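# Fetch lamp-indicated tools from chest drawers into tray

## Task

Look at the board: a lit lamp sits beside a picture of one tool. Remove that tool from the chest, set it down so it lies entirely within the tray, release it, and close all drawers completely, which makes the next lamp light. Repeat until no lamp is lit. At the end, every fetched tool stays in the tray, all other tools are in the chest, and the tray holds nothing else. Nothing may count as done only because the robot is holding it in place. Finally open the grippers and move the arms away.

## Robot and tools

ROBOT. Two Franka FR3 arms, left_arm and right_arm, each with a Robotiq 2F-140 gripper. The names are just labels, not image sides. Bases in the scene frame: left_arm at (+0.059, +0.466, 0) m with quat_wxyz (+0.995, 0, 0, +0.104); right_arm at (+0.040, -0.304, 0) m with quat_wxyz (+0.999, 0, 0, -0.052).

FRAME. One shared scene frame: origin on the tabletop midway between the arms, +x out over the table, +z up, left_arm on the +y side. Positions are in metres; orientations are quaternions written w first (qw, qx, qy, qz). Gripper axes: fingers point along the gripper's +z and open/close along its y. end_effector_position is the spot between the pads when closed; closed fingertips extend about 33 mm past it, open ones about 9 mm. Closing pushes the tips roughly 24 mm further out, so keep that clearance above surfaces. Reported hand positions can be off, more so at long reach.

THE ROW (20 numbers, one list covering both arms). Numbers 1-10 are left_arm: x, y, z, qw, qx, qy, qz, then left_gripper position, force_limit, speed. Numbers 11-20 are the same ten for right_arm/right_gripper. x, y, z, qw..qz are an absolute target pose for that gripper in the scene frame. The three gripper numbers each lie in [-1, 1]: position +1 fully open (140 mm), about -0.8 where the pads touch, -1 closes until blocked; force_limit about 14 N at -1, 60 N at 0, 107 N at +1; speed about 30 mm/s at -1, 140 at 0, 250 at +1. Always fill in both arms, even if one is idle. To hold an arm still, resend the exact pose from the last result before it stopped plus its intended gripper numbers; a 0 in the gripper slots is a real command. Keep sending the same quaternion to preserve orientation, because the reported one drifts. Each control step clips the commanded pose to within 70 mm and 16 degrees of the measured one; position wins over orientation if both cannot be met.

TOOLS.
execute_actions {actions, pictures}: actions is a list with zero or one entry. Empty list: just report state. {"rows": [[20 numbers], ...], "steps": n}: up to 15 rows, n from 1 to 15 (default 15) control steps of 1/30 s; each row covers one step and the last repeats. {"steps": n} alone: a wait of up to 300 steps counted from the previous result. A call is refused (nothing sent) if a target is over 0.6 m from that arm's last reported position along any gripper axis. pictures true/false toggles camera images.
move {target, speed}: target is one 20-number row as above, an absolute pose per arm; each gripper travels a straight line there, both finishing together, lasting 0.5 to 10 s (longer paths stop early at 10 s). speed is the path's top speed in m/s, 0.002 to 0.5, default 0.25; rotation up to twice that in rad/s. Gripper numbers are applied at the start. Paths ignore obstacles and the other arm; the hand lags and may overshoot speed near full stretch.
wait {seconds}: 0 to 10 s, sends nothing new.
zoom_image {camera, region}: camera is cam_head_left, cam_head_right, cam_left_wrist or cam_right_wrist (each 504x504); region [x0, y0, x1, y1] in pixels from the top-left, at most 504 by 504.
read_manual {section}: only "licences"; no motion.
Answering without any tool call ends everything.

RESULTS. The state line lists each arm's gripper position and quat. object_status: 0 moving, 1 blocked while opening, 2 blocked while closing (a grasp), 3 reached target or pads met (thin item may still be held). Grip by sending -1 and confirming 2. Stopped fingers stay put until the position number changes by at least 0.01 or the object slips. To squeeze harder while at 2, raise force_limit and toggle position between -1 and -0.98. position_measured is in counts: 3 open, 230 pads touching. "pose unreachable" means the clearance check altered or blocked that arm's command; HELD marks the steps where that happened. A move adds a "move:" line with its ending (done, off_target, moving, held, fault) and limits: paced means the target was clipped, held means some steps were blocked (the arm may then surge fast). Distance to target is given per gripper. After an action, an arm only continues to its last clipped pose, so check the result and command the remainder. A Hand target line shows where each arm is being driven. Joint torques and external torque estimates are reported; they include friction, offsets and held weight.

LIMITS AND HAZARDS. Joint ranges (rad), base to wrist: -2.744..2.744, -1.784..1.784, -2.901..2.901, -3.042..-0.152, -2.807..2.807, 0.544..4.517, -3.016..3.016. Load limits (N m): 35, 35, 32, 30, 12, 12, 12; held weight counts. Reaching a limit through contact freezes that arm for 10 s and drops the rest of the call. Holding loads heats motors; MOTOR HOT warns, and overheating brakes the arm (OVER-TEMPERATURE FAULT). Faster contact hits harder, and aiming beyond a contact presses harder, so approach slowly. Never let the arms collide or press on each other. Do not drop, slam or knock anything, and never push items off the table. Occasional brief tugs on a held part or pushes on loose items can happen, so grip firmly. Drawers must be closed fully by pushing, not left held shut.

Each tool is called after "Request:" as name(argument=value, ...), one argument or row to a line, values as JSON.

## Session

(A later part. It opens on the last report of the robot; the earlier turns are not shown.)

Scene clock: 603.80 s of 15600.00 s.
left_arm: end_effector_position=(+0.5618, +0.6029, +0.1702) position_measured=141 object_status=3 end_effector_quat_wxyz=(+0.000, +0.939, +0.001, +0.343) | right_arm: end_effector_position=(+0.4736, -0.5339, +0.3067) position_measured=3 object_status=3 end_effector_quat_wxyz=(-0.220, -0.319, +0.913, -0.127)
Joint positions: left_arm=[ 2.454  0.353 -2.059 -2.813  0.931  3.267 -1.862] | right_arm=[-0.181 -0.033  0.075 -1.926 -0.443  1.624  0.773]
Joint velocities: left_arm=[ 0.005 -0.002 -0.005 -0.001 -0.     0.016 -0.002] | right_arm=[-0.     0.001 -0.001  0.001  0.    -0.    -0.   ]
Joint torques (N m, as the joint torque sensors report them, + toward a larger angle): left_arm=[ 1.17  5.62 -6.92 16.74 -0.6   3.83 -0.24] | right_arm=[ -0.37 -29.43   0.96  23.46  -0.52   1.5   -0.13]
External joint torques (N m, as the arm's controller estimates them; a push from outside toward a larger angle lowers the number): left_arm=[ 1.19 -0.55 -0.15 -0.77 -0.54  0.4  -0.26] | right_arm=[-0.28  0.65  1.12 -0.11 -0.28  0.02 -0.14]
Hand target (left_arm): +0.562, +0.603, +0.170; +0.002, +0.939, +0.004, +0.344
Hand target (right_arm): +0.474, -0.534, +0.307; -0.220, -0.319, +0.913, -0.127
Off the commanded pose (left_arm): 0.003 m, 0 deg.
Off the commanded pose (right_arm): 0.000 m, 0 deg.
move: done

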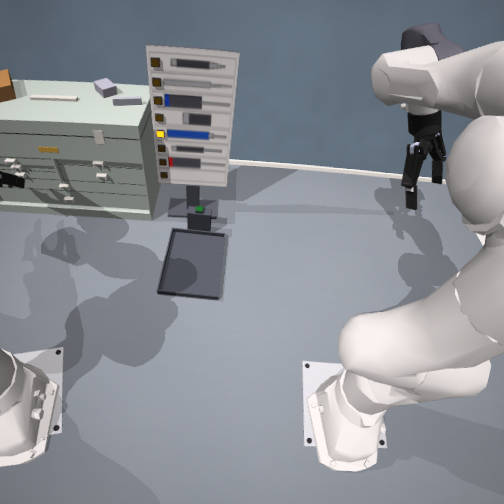

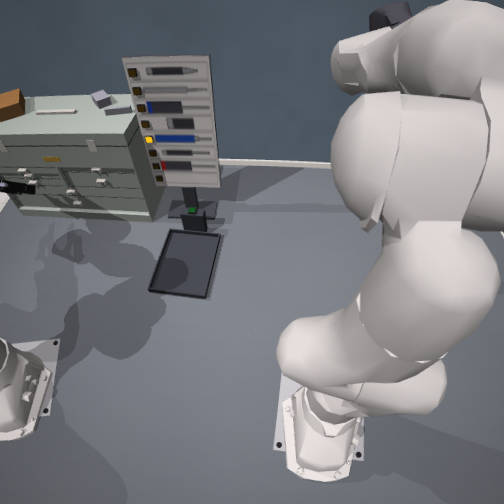

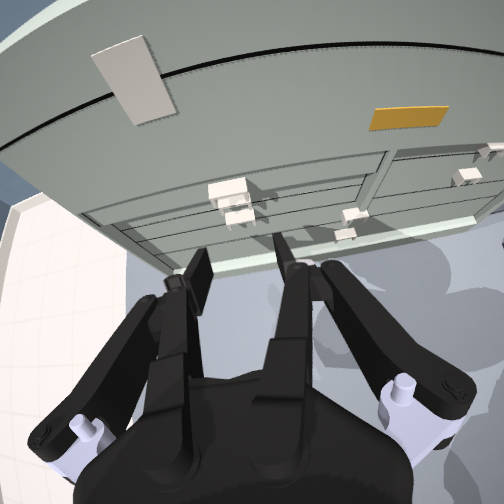

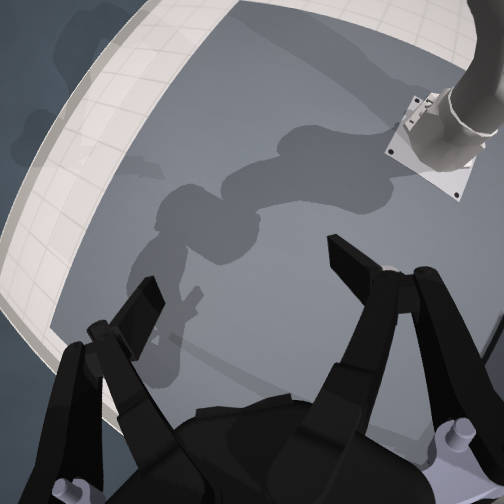

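Request:
move(
  target=[0.585,0.601,0.196,0,0.94,0,0.342,-0.1,0,0,0.4736,-0.5339,0.3067,-0.220,-0.319,0.913,-0.127,1,0,0],
  speed=0.05,
)

Request:
move(
  target=[0.608,0.601,0.196,0,0.94,0,0.342,-0.1,0,0,0.4736,-0.5339,0.3067,-0.220,-0.319,0.913,-0.127,1,0,0],
  speed=0.02,
)

Request:
move(
  target=[0.595,0.601,0.168,0,0.94,0,0.342,-0.1,0,0,0.4736,-0.5339,0.3067,-0.220,-0.319,0.913,-0.127,1,0,0],
  speed=0.04,
)

Request:
move(
  target=[0.608,0.601,0.166,0,0.94,0,0.342,-0.1,0,0,0.4736,-0.5339,0.3067,-0.220,-0.319,0.913,-0.127,1,0,0],
  speed=0.02,
)

Request:
move(
  target=[0.598,0.601,0.137,0,0.94,0,0.342,-0.1,0,0,0.4736,-0.5339,0.3067,-0.220,-0.319,0.913,-0.127,1,0,0],
  speed=0.03,
)

Request:
zoom_image(
  camera="cam_left_wrist",
  region=[140, 150, 340, 300],
)

Scene clock: 639.80 s of 15600.00 s.
left_arm: end_effector_position=(+0.5860, +0.5993, +0.1966) position_measured=141 object_status=3 end_effector_quat_wxyz=(+0.001, +0.939, -0.001, +0.345) | right_arm: end_effector_position=(+0.4736, -0.5339, +0.3067) position_measured=3 object_status=3 end_effector_quat_wxyz=(-0.220, -0.319, +0.913, -0.127)
Joint positions: left_arm=[ 2.368  0.42  -2.048 -2.746  0.897  3.155 -1.862] | right_arm=[-0.181 -0.033  0.075 -1.926 -0.443  1.624  0.773]
Joint velocities: left_arm=[-0.018  0.01   0.015  0.008 -0.002 -0.053  0.   ] | right_arm=[ 0.    -0.     0.001 -0.    -0.    -0.001  0.   ]
Joint torques (N m, as the joint torque sensors report them, + toward a larger angle): left_arm=[-2.83  5.71 -7.38 20.32 -0.49  3.04  0.19] | right_arm=[ -0.43 -29.61   0.83  23.9   -0.52   1.49  -0.18]
External joint torques (N m, as the arm's controller estimates them; a push from outside toward a larger angle lowers the number): left_arm=[-2.92  1.02  1.11  1.75 -0.56 -0.39  0.17] | right_arm=[-0.43  0.48  0.9   0.34 -0.3   0.   -0.19]
Hand target (left_arm): +0.585, +0.601, +0.195; +0.000, +0.940, -0.001, +0.341
Hand target (right_arm): +0.474, -0.534, +0.307; -0.220, -0.319, +0.913, -0.127
Off the commanded pose (left_arm): 0.002 m, 0 deg.
Off the commanded pose (right_arm): 0.000 m, 0 deg.
After step 90, 32.07 s passed at rest.
move: done

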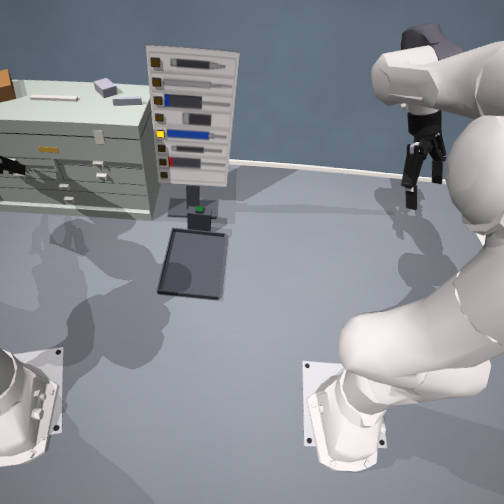

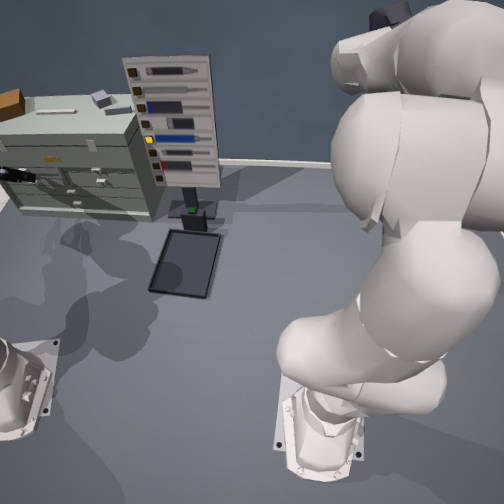

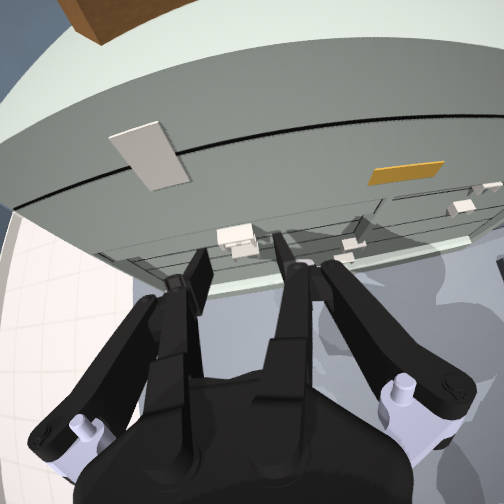

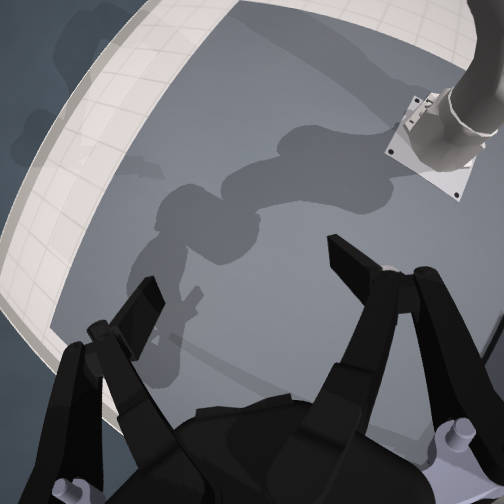

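Scene clock: 641.13 s of 15600.00 s.
left_arm: end_effector_position=(+0.6037, +0.5999, +0.1946) position_measured=141 object_status=3 end_effector_quat_wxyz=(+0.001, +0.940, -0.003, +0.342) | right_arm: end_effector_position=(+0.4736, -0.5339, +0.3067) position_measured=3 object_status=3 end_effector_quat_wxyz=(-0.220, -0.319, +0.913, -0.127)
Joint positions: left_arm=[ 2.252  0.382 -1.966 -2.694  0.864  3.155 -1.855] | right_arm=[-0.181 -0.033  0.075 -1.926 -0.443  1.624  0.773]
Joint velocities: left_arm=[-0.011  0.003  0.012  0.002 -0.001 -0.     0.008] | right_arm=[ 0.001  0.001  0.    -0.001 -0.     0.001 -0.   ]
Joint torques (N m, as the joint torque sensors report them, + toward a larger angle): left_arm=[-4.61 -2.22 -5.91 26.83 -1.86  3.3  -0.46] | right_arm=[ -0.22 -30.     0.79  23.6   -0.51   1.53  -0.15]
External joint torques (N m, as the arm's controller estimates them; a push from outside toward a larger angle lowers the number): left_arm=[-4.61 -5.95  2.61  7.99 -1.93 -0.12 -0.48] | right_arm=[-0.35  0.12  0.73  0.04 -0.29  0.03 -0.15]
Hand target (left_arm): +0.608, +0.602, +0.196; -0.001, +0.940, -0.000, +0.342
Hand target (right_arm): +0.474, -0.534, +0.307; -0.220, -0.319, +0.913, -0.127
Off the commanded pose (left_arm): 0.005 m, 0 deg.
Off the commanded pose (right_arm): 0.000 m, 0 deg.
move: off_target (left_arm)

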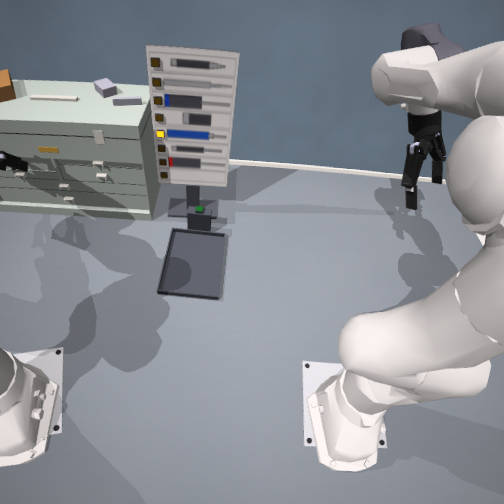

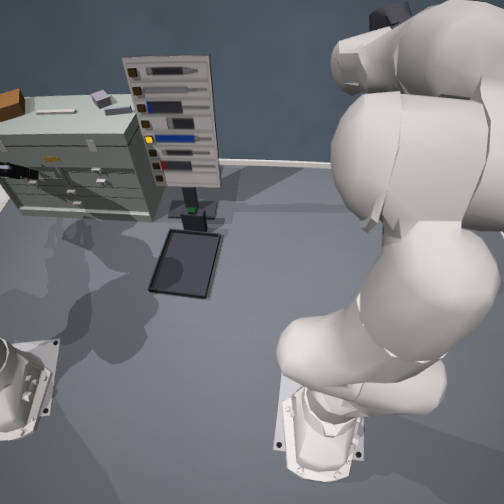

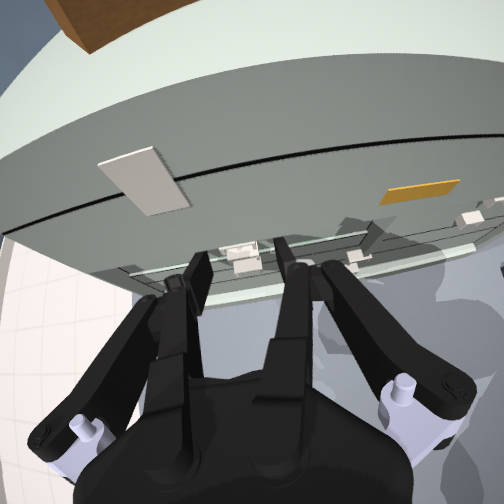

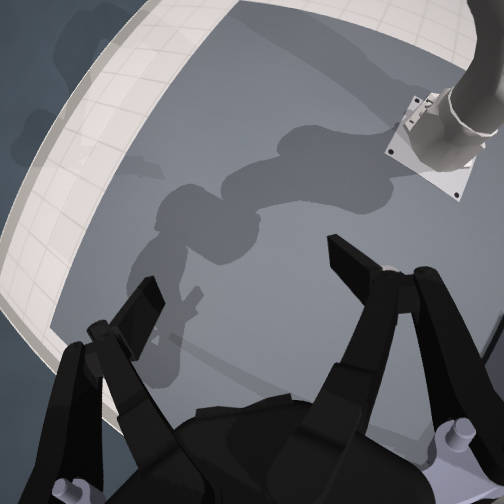

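Scene clock: 642.10 s of 15600.00 s.
left_arm: end_effector_position=(+0.5938, +0.6035, +0.1684) position_measured=141 object_status=3 end_effector_quat_wxyz=(-0.003, +0.940, -0.001, +0.340) | right_arm: end_effector_position=(+0.4736, -0.5339, +0.3067) position_measured=3 object_status=3 end_effector_quat_wxyz=(-0.220, -0.319, +0.913, -0.127)
Joint positions: left_arm=[ 2.235  0.282 -1.911 -2.729  0.859  3.273 -1.854] | right_arm=[-0.181 -0.033  0.075 -1.926 -0.443  1.624  0.773]
Joint velocities: left_arm=[-0.004 -0.009  0.009  0.    -0.005  0.038 -0.001] | right_arm=[-0.    -0.     0.001 -0.001 -0.    -0.    -0.001]
Joint torques (N m, as the joint torque sensors report them, + toward a larger angle): left_arm=[-1.98  3.63 -3.31 17.96 -0.61  3.7  -0.12] | right_arm=[ -0.28 -29.65   1.05  23.77  -0.55   1.47  -0.07]
External joint torques (N m, as the arm's controller estimates them; a push from outside toward a larger angle lowers the number): left_arm=[-2.   -0.96  3.01 -0.06 -0.53  0.28 -0.13] | right_arm=[-0.19  0.52  1.2   0.16 -0.32 -0.02 -0.08]
Hand target (left_arm): +0.595, +0.602, +0.169; -0.001, +0.940, +0.001, +0.343
Hand target (right_arm): +0.474, -0.534, +0.307; -0.220, -0.319, +0.913, -0.127
Off the commanded pose (left_arm): 0.003 m, 0 deg.
Off the commanded pose (right_arm): 0.000 m, 0 deg.
move: done

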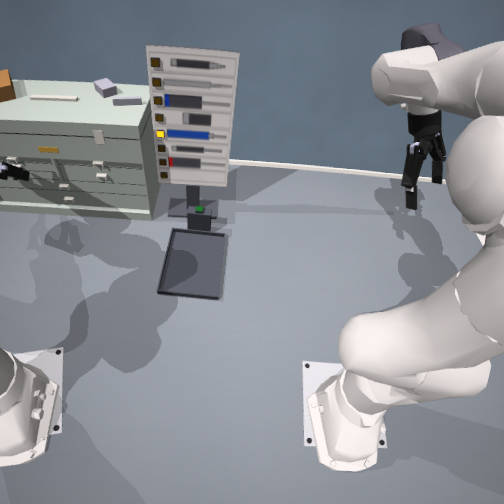

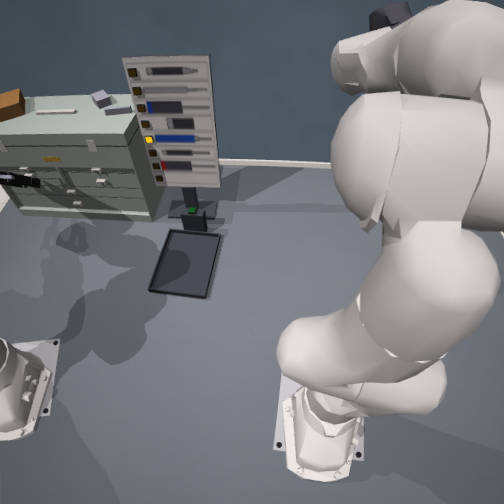

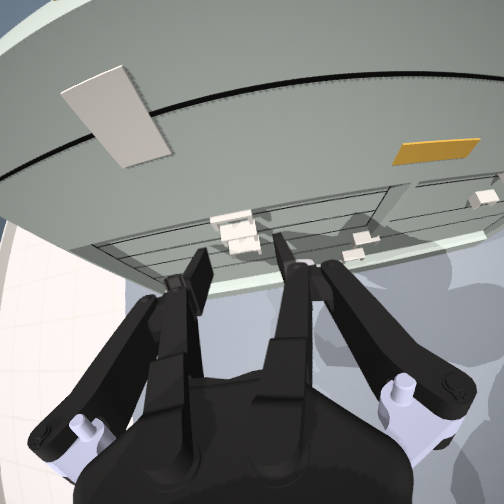

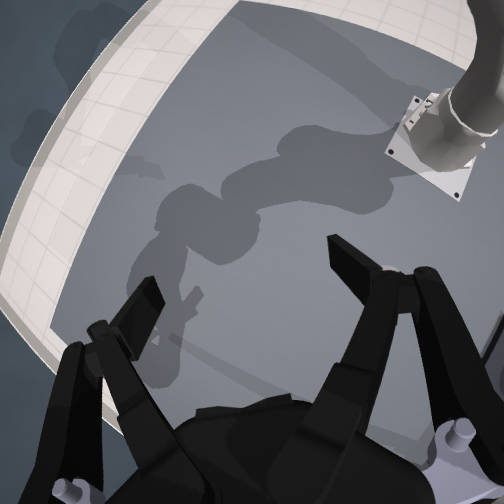

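Scene clock: 643.07 s of 15600.00 s.
left_arm: end_effector_position=(+0.6037, +0.6023, +0.1650) position_measured=141 object_status=3 end_effector_quat_wxyz=(+0.001, +0.940, +0.001, +0.342) | right_arm: end_effector_position=(+0.4736, -0.5339, +0.3067) position_measured=3 object_status=3 end_effector_quat_wxyz=(-0.220, -0.319, +0.913, -0.127)
Joint positions: left_arm=[ 2.109  0.262 -1.798 -2.706  0.835  3.294 -1.846] | right_arm=[-0.181 -0.033  0.075 -1.926 -0.443  1.624  0.773]
Joint velocities: left_arm=[-0.025 -0.     0.03  -0.    -0.001  0.014  0.013] | right_arm=[ 0.     0.    -0.001 -0.001  0.    -0.001 -0.001]
Joint torques (N m, as the joint torque sensors report them, + toward a larger angle): left_arm=[-5.62 -2.46 -6.99 24.98 -1.84  2.5  -0.38] | right_arm=[ -0.35 -29.65   0.69  23.45  -0.53   1.43  -0.11]
External joint torques (N m, as the arm's controller estimates them; a push from outside toward a larger angle lowers the number): left_arm=[-5.54 -4.78 -0.63  7.14 -1.81 -0.95 -0.39] | right_arm=[-0.4   0.5   0.72 -0.13 -0.31 -0.06 -0.12]
Hand target (left_arm): +0.608, +0.601, +0.167; -0.001, +0.940, -0.000, +0.342
Hand target (right_arm): +0.474, -0.534, +0.307; -0.220, -0.319, +0.913, -0.127
Off the commanded pose (left_arm): 0.005 m, 0 deg.
Off the commanded pose (right_arm): 0.000 m, 0 deg.
move: off_target (left_arm)

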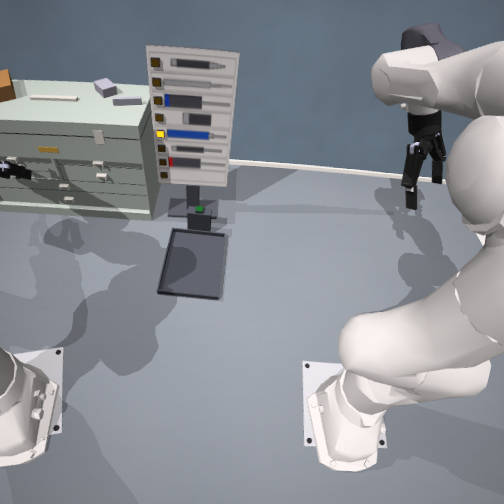

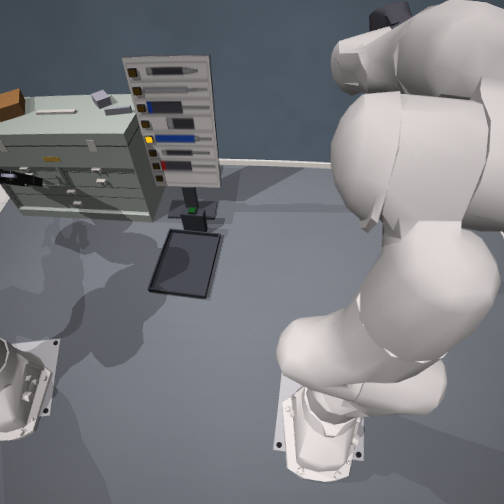

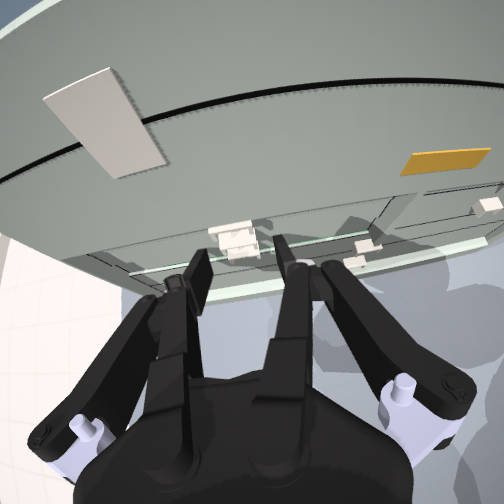

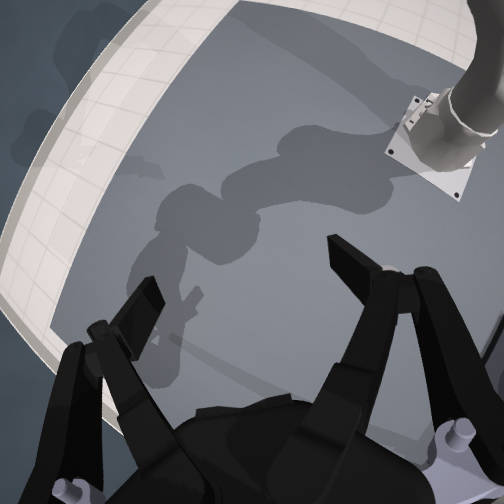

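Scene clock: 644.53 s of 15600.00 s.
left_arm: end_effector_position=(+0.5976, +0.6027, +0.1390) position_measured=141 object_status=3 end_effector_quat_wxyz=(-0.001, +0.939, +0.003, +0.343) | right_arm: end_effector_position=(+0.4736, -0.5339, +0.3067) position_measured=3 object_status=3 end_effector_quat_wxyz=(-0.220, -0.319, +0.913, -0.127)
Joint positions: left_arm=[ 1.857  0.161 -1.534 -2.732  0.788  3.422 -1.825] | right_arm=[-0.181 -0.033  0.075 -1.926 -0.443  1.624  0.773]
Joint velocities: left_arm=[-0.021 -0.003  0.022 -0.    -0.001  0.     0.004] | right_arm=[-0.    -0.001  0.001  0.001 -0.    -0.     0.001]
Joint torques (N m, as the joint torque sensors report them, + toward a larger angle): left_arm=[-1.36 -3.83 -1.42 17.54 -0.17  3.7   0.24] | right_arm=[ -0.33 -29.88   0.99  23.64  -0.51   1.51  -0.08]
External joint torques (N m, as the arm's controller estimates them; a push from outside toward a larger angle lowers the number): left_arm=[-1.27 -1.57  2.67  0.76 -0.03  0.24  0.22] | right_arm=[-0.45  0.41  0.94 -0.04 -0.29  0.01 -0.09]
Hand target (left_arm): +0.598, +0.602, +0.139; -0.002, +0.939, +0.000, +0.343
Hand target (right_arm): +0.474, -0.534, +0.307; -0.220, -0.319, +0.913, -0.127
Off the commanded pose (left_arm): 0.003 m, 0 deg.
Off the commanded pose (right_arm): 0.000 m, 0 deg.
move: done

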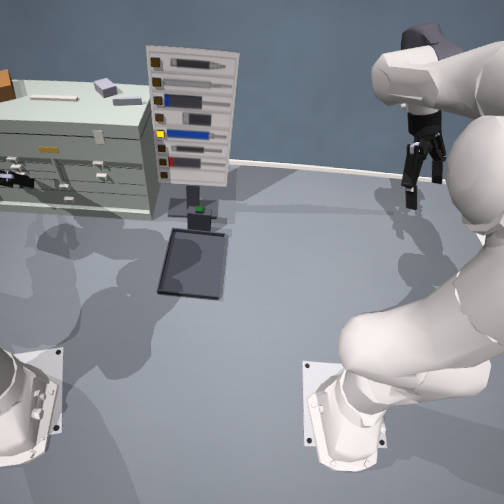

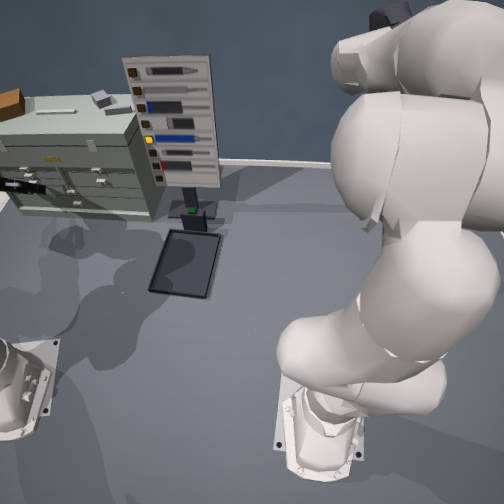

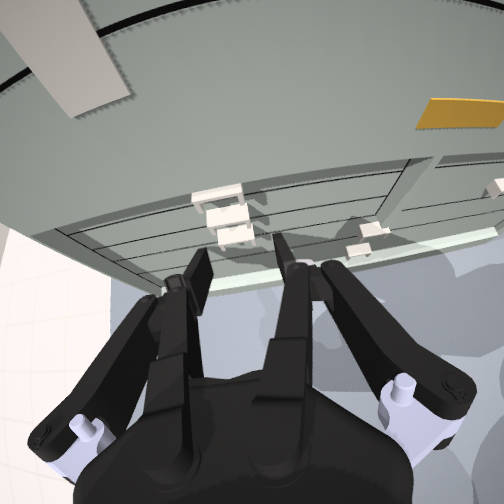

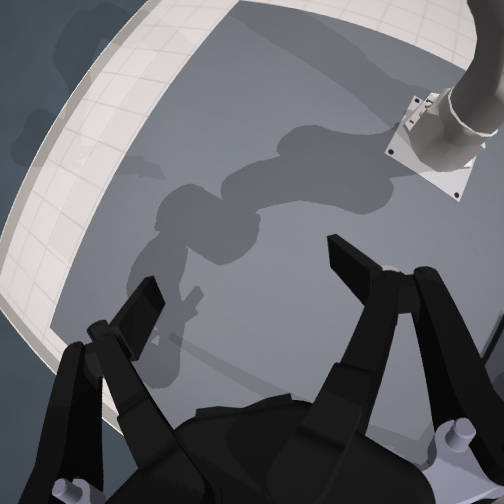

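Region (140, 150, 340, 300) of cam_left_wrist's 504x504 image, scaled by 2.520, with more detail than that image has; it fills the top 378 rows of this view, and the rest is white.

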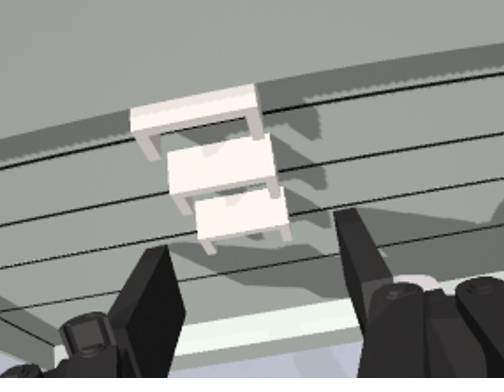

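Request:
move(
  target=[0.601,0.605,0.145,0,0.94,0,0.342,-0.1,0,0,0.4736,-0.5339,0.3067,-0.220,-0.319,0.913,-0.127,1,0,0],
  speed=0.02,
)

Request:
move(
  target=[0.600,0.605,0.145,0,0.94,0,0.342,-1,0,-0.5,0.4736,-0.5339,0.3067,-0.220,-0.319,0.913,-0.127,1,0,0],
  speed=0.02,
)

Request:
move(
  target=[0.545,0.603,0.145,0,0.94,0,0.342,-1,0,-0.5,0.4736,-0.5339,0.3067,-0.220,-0.319,0.913,-0.127,1,0,0],
  speed=0.04,
)

Scene clock: 662.63 s of 15600.00 s.
left_arm: end_effector_position=(+0.5991, +0.6027, +0.1421) position_measured=141 object_status=3 end_effector_quat_wxyz=(+0.001, +0.941, -0.001, +0.340) | right_arm: end_effector_position=(+0.4736, -0.5339, +0.3067) position_measured=3 object_status=3 end_effector_quat_wxyz=(-0.220, -0.319, +0.913, -0.127)
Joint positions: left_arm=[ 1.898  0.192 -1.574 -2.72   0.808  3.384 -1.825] | right_arm=[-0.181 -0.033  0.075 -1.926 -0.443  1.624  0.773]
Joint velocities: left_arm=[ 0.01   0.01  -0.012  0.004  0.002 -0.02   0.002] | right_arm=[-0.    -0.    -0.     0.001  0.001  0.    -0.002]
Joint torques (N m, as the joint torque sensors report them, + toward a larger angle): left_arm=[ 1.29 -0.06 -4.41 21.43  0.04  3.72 -0.03] | right_arm=[ -0.22 -29.68   0.87  23.67  -0.49   1.45  -0.09]
External joint torques (N m, as the arm's controller estimates them; a push from outside toward a larger angle lowers the number): left_arm=[ 1.3   1.78  0.32  4.62  0.15  0.31 -0.04] | right_arm=[-0.27  0.47  0.89  0.08 -0.27 -0.04 -0.1 ]
Hand target (left_arm): +0.601, +0.605, +0.144; +0.000, +0.940, -0.000, +0.342
Hand target (right_arm): +0.474, -0.534, +0.307; -0.220, -0.319, +0.913, -0.127
Off the commanded pose (left_arm): 0.004 m, 0 deg.
Off the commanded pose (right_arm): 0.000 m, 0 deg.
After step 90, 14.40 s passed at rest.
move: off_target (left_arm)

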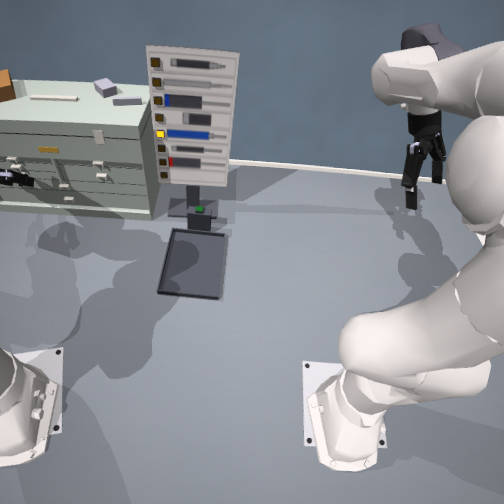

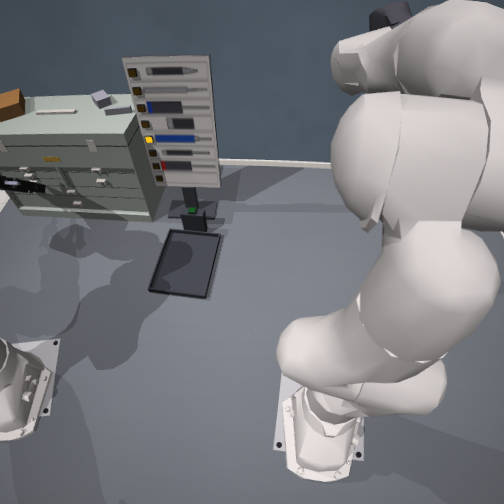

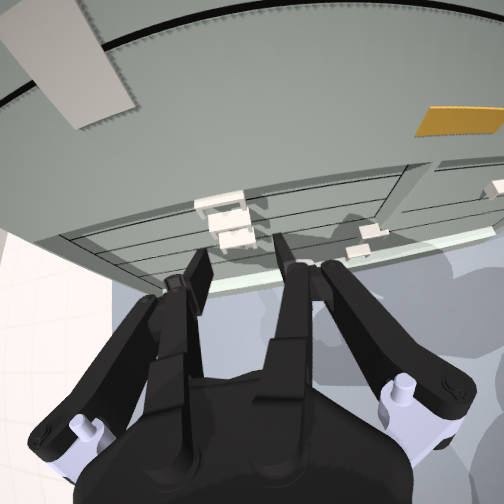

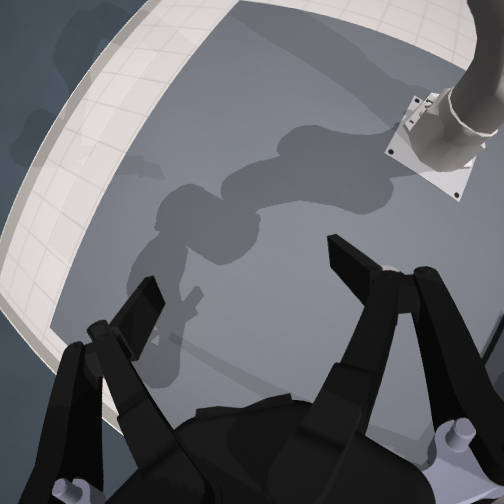

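Scene clock: 663.33 s of 15600.00 s.
left_arm: end_effector_position=(+0.5984, +0.6021, +0.1427) position_measured=193 object_status=2 end_effector_quat_wxyz=(+0.001, +0.940, -0.003, +0.340) | right_arm: end_effector_position=(+0.4736, -0.5339, +0.3067) position_measured=3 object_status=3 end_effector_quat_wxyz=(-0.220, -0.319, +0.913, -0.127)
Joint positions: left_arm=[ 1.914  0.194 -1.589 -2.722  0.814  3.383 -1.825] | right_arm=[-0.181 -0.033  0.075 -1.926 -0.443  1.624  0.773]
Joint velocities: left_arm=[ 0.006  0.001 -0.005  0.001  0.    -0.002  0.   ] | right_arm=[ 0.     0.001 -0.001  0.    -0.     0.     0.001]
Joint torques (N m, as the joint torque sensors report them, + toward a larger angle): left_arm=[ 0.99 -1.19 -4.22 21.   -0.49  3.49 -0.11] | right_arm=[ -0.63 -29.36   0.73  23.66  -0.48   1.41  -0.12]
External joint torques (N m, as the arm's controller estimates them; a push from outside toward a larger angle lowers the number): left_arm=[ 0.92  0.24  0.51  4.05 -0.36  0.04 -0.13] | right_arm=[-0.57  0.73  0.87  0.1  -0.25 -0.07 -0.13]
Hand target (left_arm): +0.600, +0.605, +0.145; +0.000, +0.940, +0.000, +0.342
Hand target (right_arm): +0.474, -0.534, +0.307; -0.220, -0.319, +0.913, -0.127
Off the commanded pose (left_arm): 0.004 m, 0 deg.
Off the commanded pose (right_arm): 0.000 m, 0 deg.
move: off_target (left_arm)

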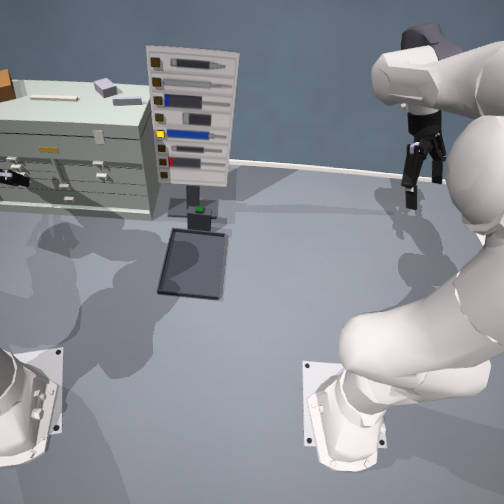

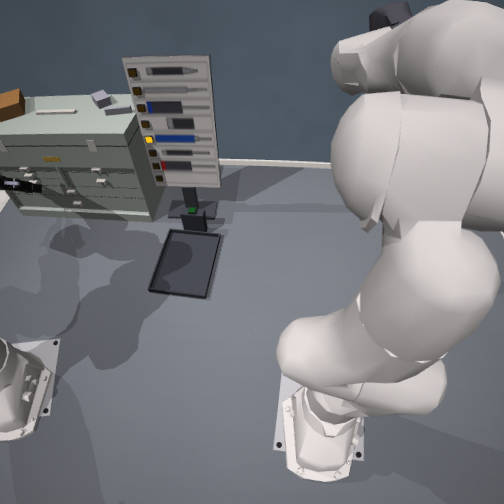

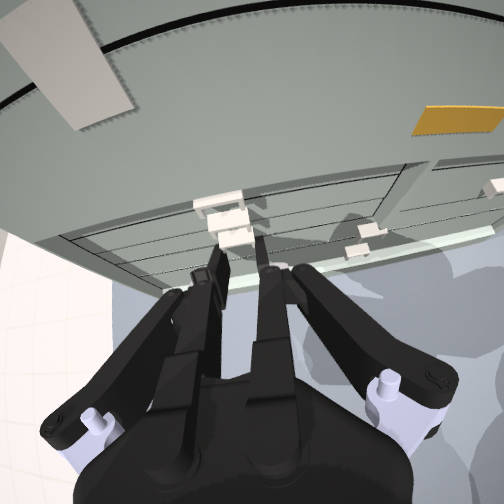

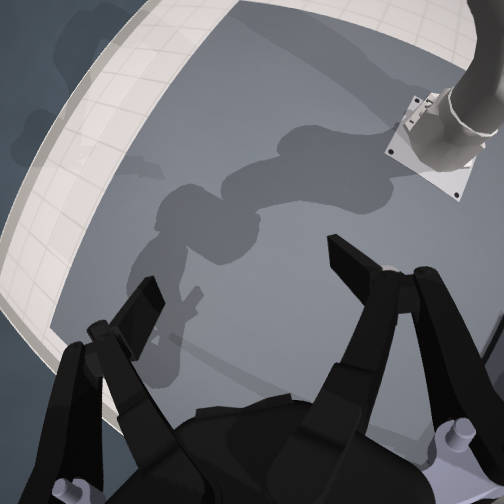

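Scene clock: 664.97 s of 15600.00 s.
left_arm: end_effector_position=(+0.5439, +0.6022, +0.1418) position_measured=194 object_status=2 end_effector_quat_wxyz=(+0.002, +0.941, +0.001, +0.338) | right_arm: end_effector_position=(+0.4736, -0.5339, +0.3067) position_measured=3 object_status=3 end_effector_quat_wxyz=(-0.220, -0.319, +0.913, -0.127)
Joint positions: left_arm=[ 2.466  0.257 -2.029 -2.864  0.905  3.389 -1.821] | right_arm=[-0.181 -0.033  0.075 -1.926 -0.443  1.624  0.773]
Joint velocities: left_arm=[ 0.046 -0.005 -0.045 -0.008 -0.001  0.     0.005] | right_arm=[ 0.001  0.    -0.001 -0.    -0.     0.    -0.001]
Joint torques (N m, as the joint torque sensors report them, + toward a larger angle): left_arm=[ 0.78  7.23 -5.22 15.91 -0.48  4.64 -0.04] | right_arm=[ -0.2  -29.99   0.54  24.02  -0.48   1.51  -0.21]
External joint torques (N m, as the arm's controller estimates them; a push from outside toward a larger angle lowers the number): left_arm=[ 0.77  0.16 -0.45 -0.2  -0.36  1.21 -0.06] | right_arm=[-0.29  0.08  0.53  0.47 -0.26  0.02 -0.21]
Hand target (left_arm): +0.545, +0.601, +0.144; +0.003, +0.940, +0.001, +0.341
Hand target (right_arm): +0.474, -0.534, +0.307; -0.220, -0.319, +0.913, -0.127
Off the commanded pose (left_arm): 0.003 m, 1 deg.
Off the commanded pose (right_arm): 0.000 m, 0 deg.
move: done

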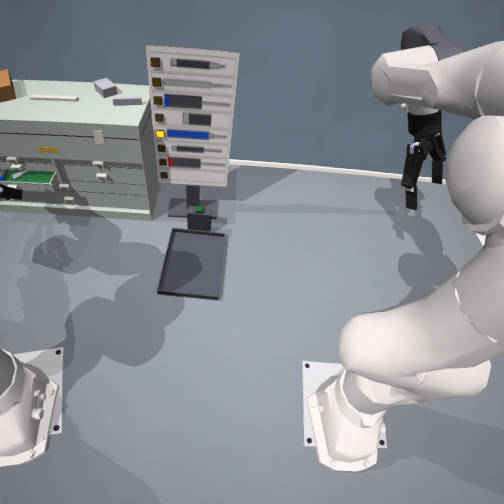

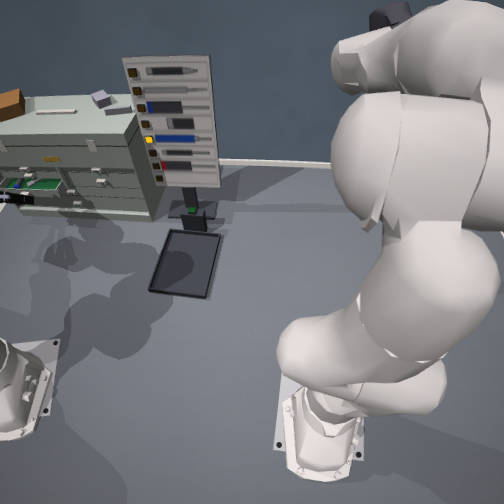

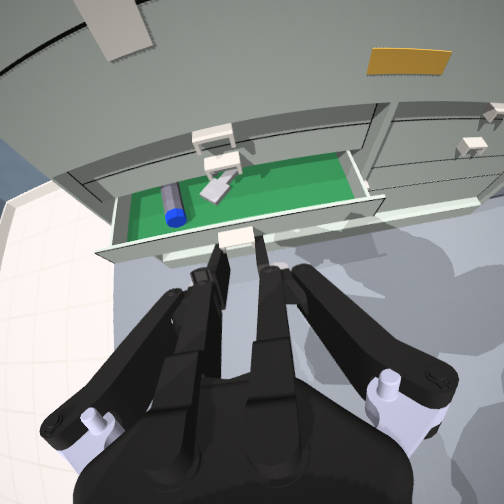

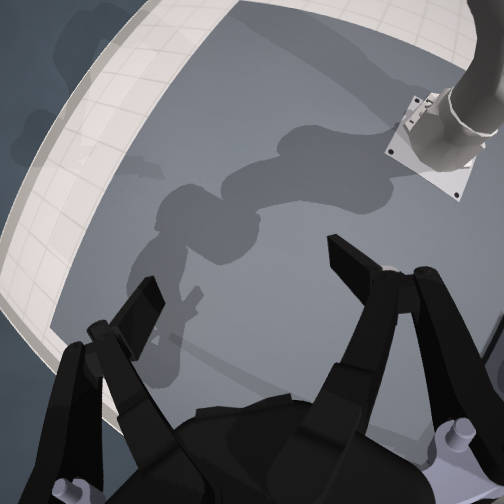

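Request:
execute_actions(
  actions=[
    {"rows":[[0.543,0.602,0.143,0,0.94,0,0.342,-0.15,0,0,0.4736,-0.5339,0.3067,-0.220,-0.319,0.913,-0.127,1,0,0]],"steps":8},
  ],
  pictures=false,
)

Request:
move(
  target=[0.551,0.600,0.156,0,0.994,0,0.105,-0.15,0,0,0.4736,-0.5339,0.3067,-0.220,-0.319,0.913,-0.127,1,0,0],
  speed=0.1,
)

Scene clock: 678.77 s of 15600.00 s.
left_arm: end_effector_position=(+0.5429, +0.6024, +0.1423) position_measured=148 object_status=0 end_effector_quat_wxyz=(-0.000, +0.940, -0.001, +0.340) | right_arm: end_effector_position=(+0.4736, -0.5339, +0.3067) position_measured=3 object_status=3 end_effector_quat_wxyz=(-0.220, -0.319, +0.913, -0.127)
Joint positions: left_arm=[ 2.5    0.247 -2.061 -2.87   0.904  3.403 -1.819] | right_arm=[-0.181 -0.033  0.075 -1.926 -0.443  1.624  0.773]
Joint velocities: left_arm=[ 0.038 -0.012 -0.039 -0.002 -0.001  0.03   0.002] | right_arm=[-0.    -0.    -0.    -0.    -0.001  0.001  0.001]
Joint torques (N m, as the joint torque sensors report them, + toward a larger angle): left_arm=[ 0.91  6.65 -4.73 16.1  -0.68  3.82  0.05] | right_arm=[ -0.19 -29.29   0.74  23.74  -0.52   1.47  -0.12]
External joint torques (N m, as the arm's controller estimates them; a push from outside toward a larger angle lowers the number): left_arm=[ 0.87 -1.33 -0.26 -0.1  -0.53  0.37  0.03] | right_arm=[-0.2   0.9   0.8   0.14 -0.29 -0.03 -0.13]
Hand target (left_arm): +0.543, +0.602, +0.143; +0.000, +0.940, +0.000, +0.342
Hand target (right_arm): +0.474, -0.534, +0.307; -0.220, -0.319, +0.913, -0.127
Off the commanded pose (left_arm): 0.001 m, 0 deg.
Off the commanded pose (right_arm): 0.000 m, 0 deg.
Steps of this call (steps 1 to 90: nothing new was sent; then 10.53 s passed at rest; steps 91 to 98: all 8 steps of this action). Readings (end_effector_position | what the end effector reports):
91: left_arm (+0.5434, +0.6023, +0.1418) | right_arm (+0.4736, -0.5339, +0.3067) | left_arm position_measured=194 object_status=0 | right_arm position_measured=3 object_status=3
92: left_arm (+0.5429, +0.6026, +0.1415) | right_arm (+0.4736, -0.5339, +0.3067) | left_arm position_measured=192 object_status=0 | right_arm position_measured=3 object_status=3
94: left_arm (+0.5426, +0.6027, +0.1416) | right_arm (+0.4736, -0.5339, +0.3067) | left_arm position_measured=172 object_status=0 | right_arm position_measured=3 object_status=3
98: the state above

Scene clock: 682.07 s of 15600.00 s.
left_arm: end_effector_position=(+0.5485, +0.5971, +0.1566) position_measured=148 object_status=3 end_effector_quat_wxyz=(-0.002, +0.995, -0.001, +0.104) | right_arm: end_effector_position=(+0.4736, -0.5339, +0.3067) position_measured=3 object_status=3 end_effector_quat_wxyz=(-0.220, -0.319, +0.913, -0.127)
Joint positions: left_arm=[ 2.049  0.449 -1.965 -2.494  0.574  2.443 -1.694] | right_arm=[-0.181 -0.033  0.075 -1.926 -0.443  1.624  0.773]
Joint velocities: left_arm=[-0.003  0.     0.002  0.001 -0.001 -0.011  0.01 ] | right_arm=[-0.    -0.001 -0.    -0.001  0.    -0.    -0.   ]
Joint torques (N m, as the joint torque sensors report them, + toward a larger angle): left_arm=[-1.21  1.46 -9.3  22.46  0.41  2.43  0.24] | right_arm=[ -0.36 -29.57   1.41  23.7   -0.49   1.48  -0.15]
External joint torques (N m, as the arm's controller estimates them; a push from outside toward a larger angle lowers the number): left_arm=[-1.25  0.56  1.96  1.62 -0.28 -0.54  0.24] | right_arm=[-0.38  0.7   1.46  0.05 -0.27 -0.01 -0.16]
Hand target (left_arm): +0.548, +0.597, +0.157; -0.002, +0.995, -0.004, +0.103
Hand target (right_arm): +0.474, -0.534, +0.307; -0.220, -0.319, +0.913, -0.127
Off the commanded pose (left_arm): 0.004 m, 0 deg.
Off the commanded pose (right_arm): 0.000 m, 0 deg.
move: off_target (left_arm)

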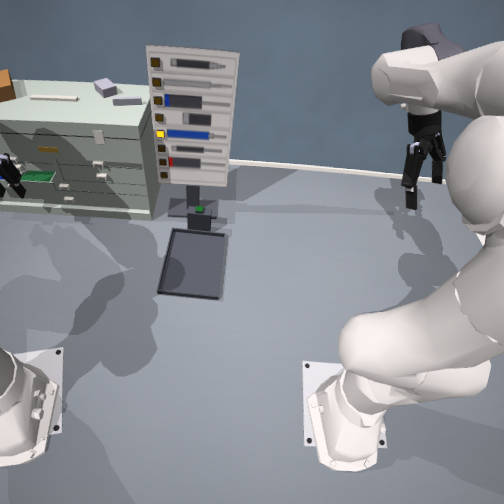

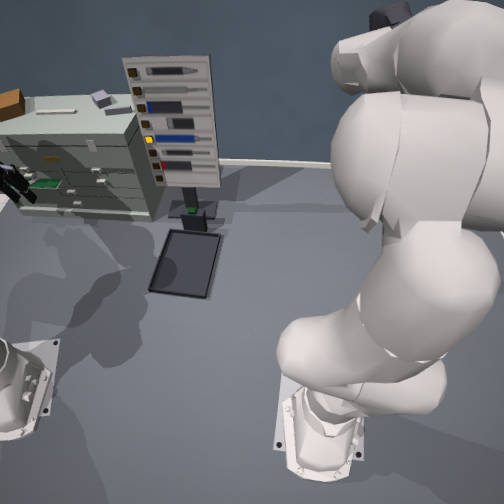

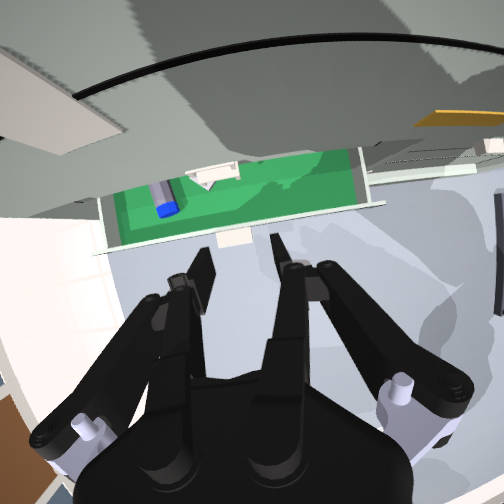

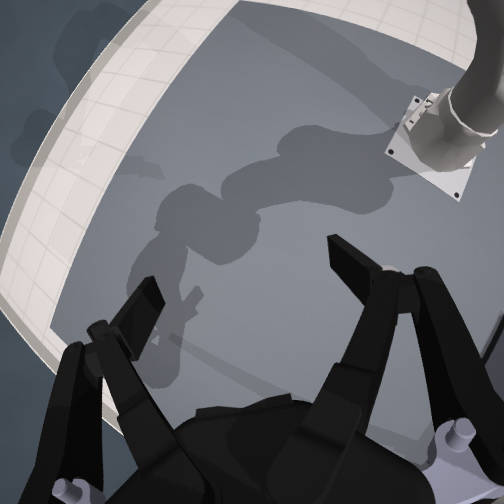

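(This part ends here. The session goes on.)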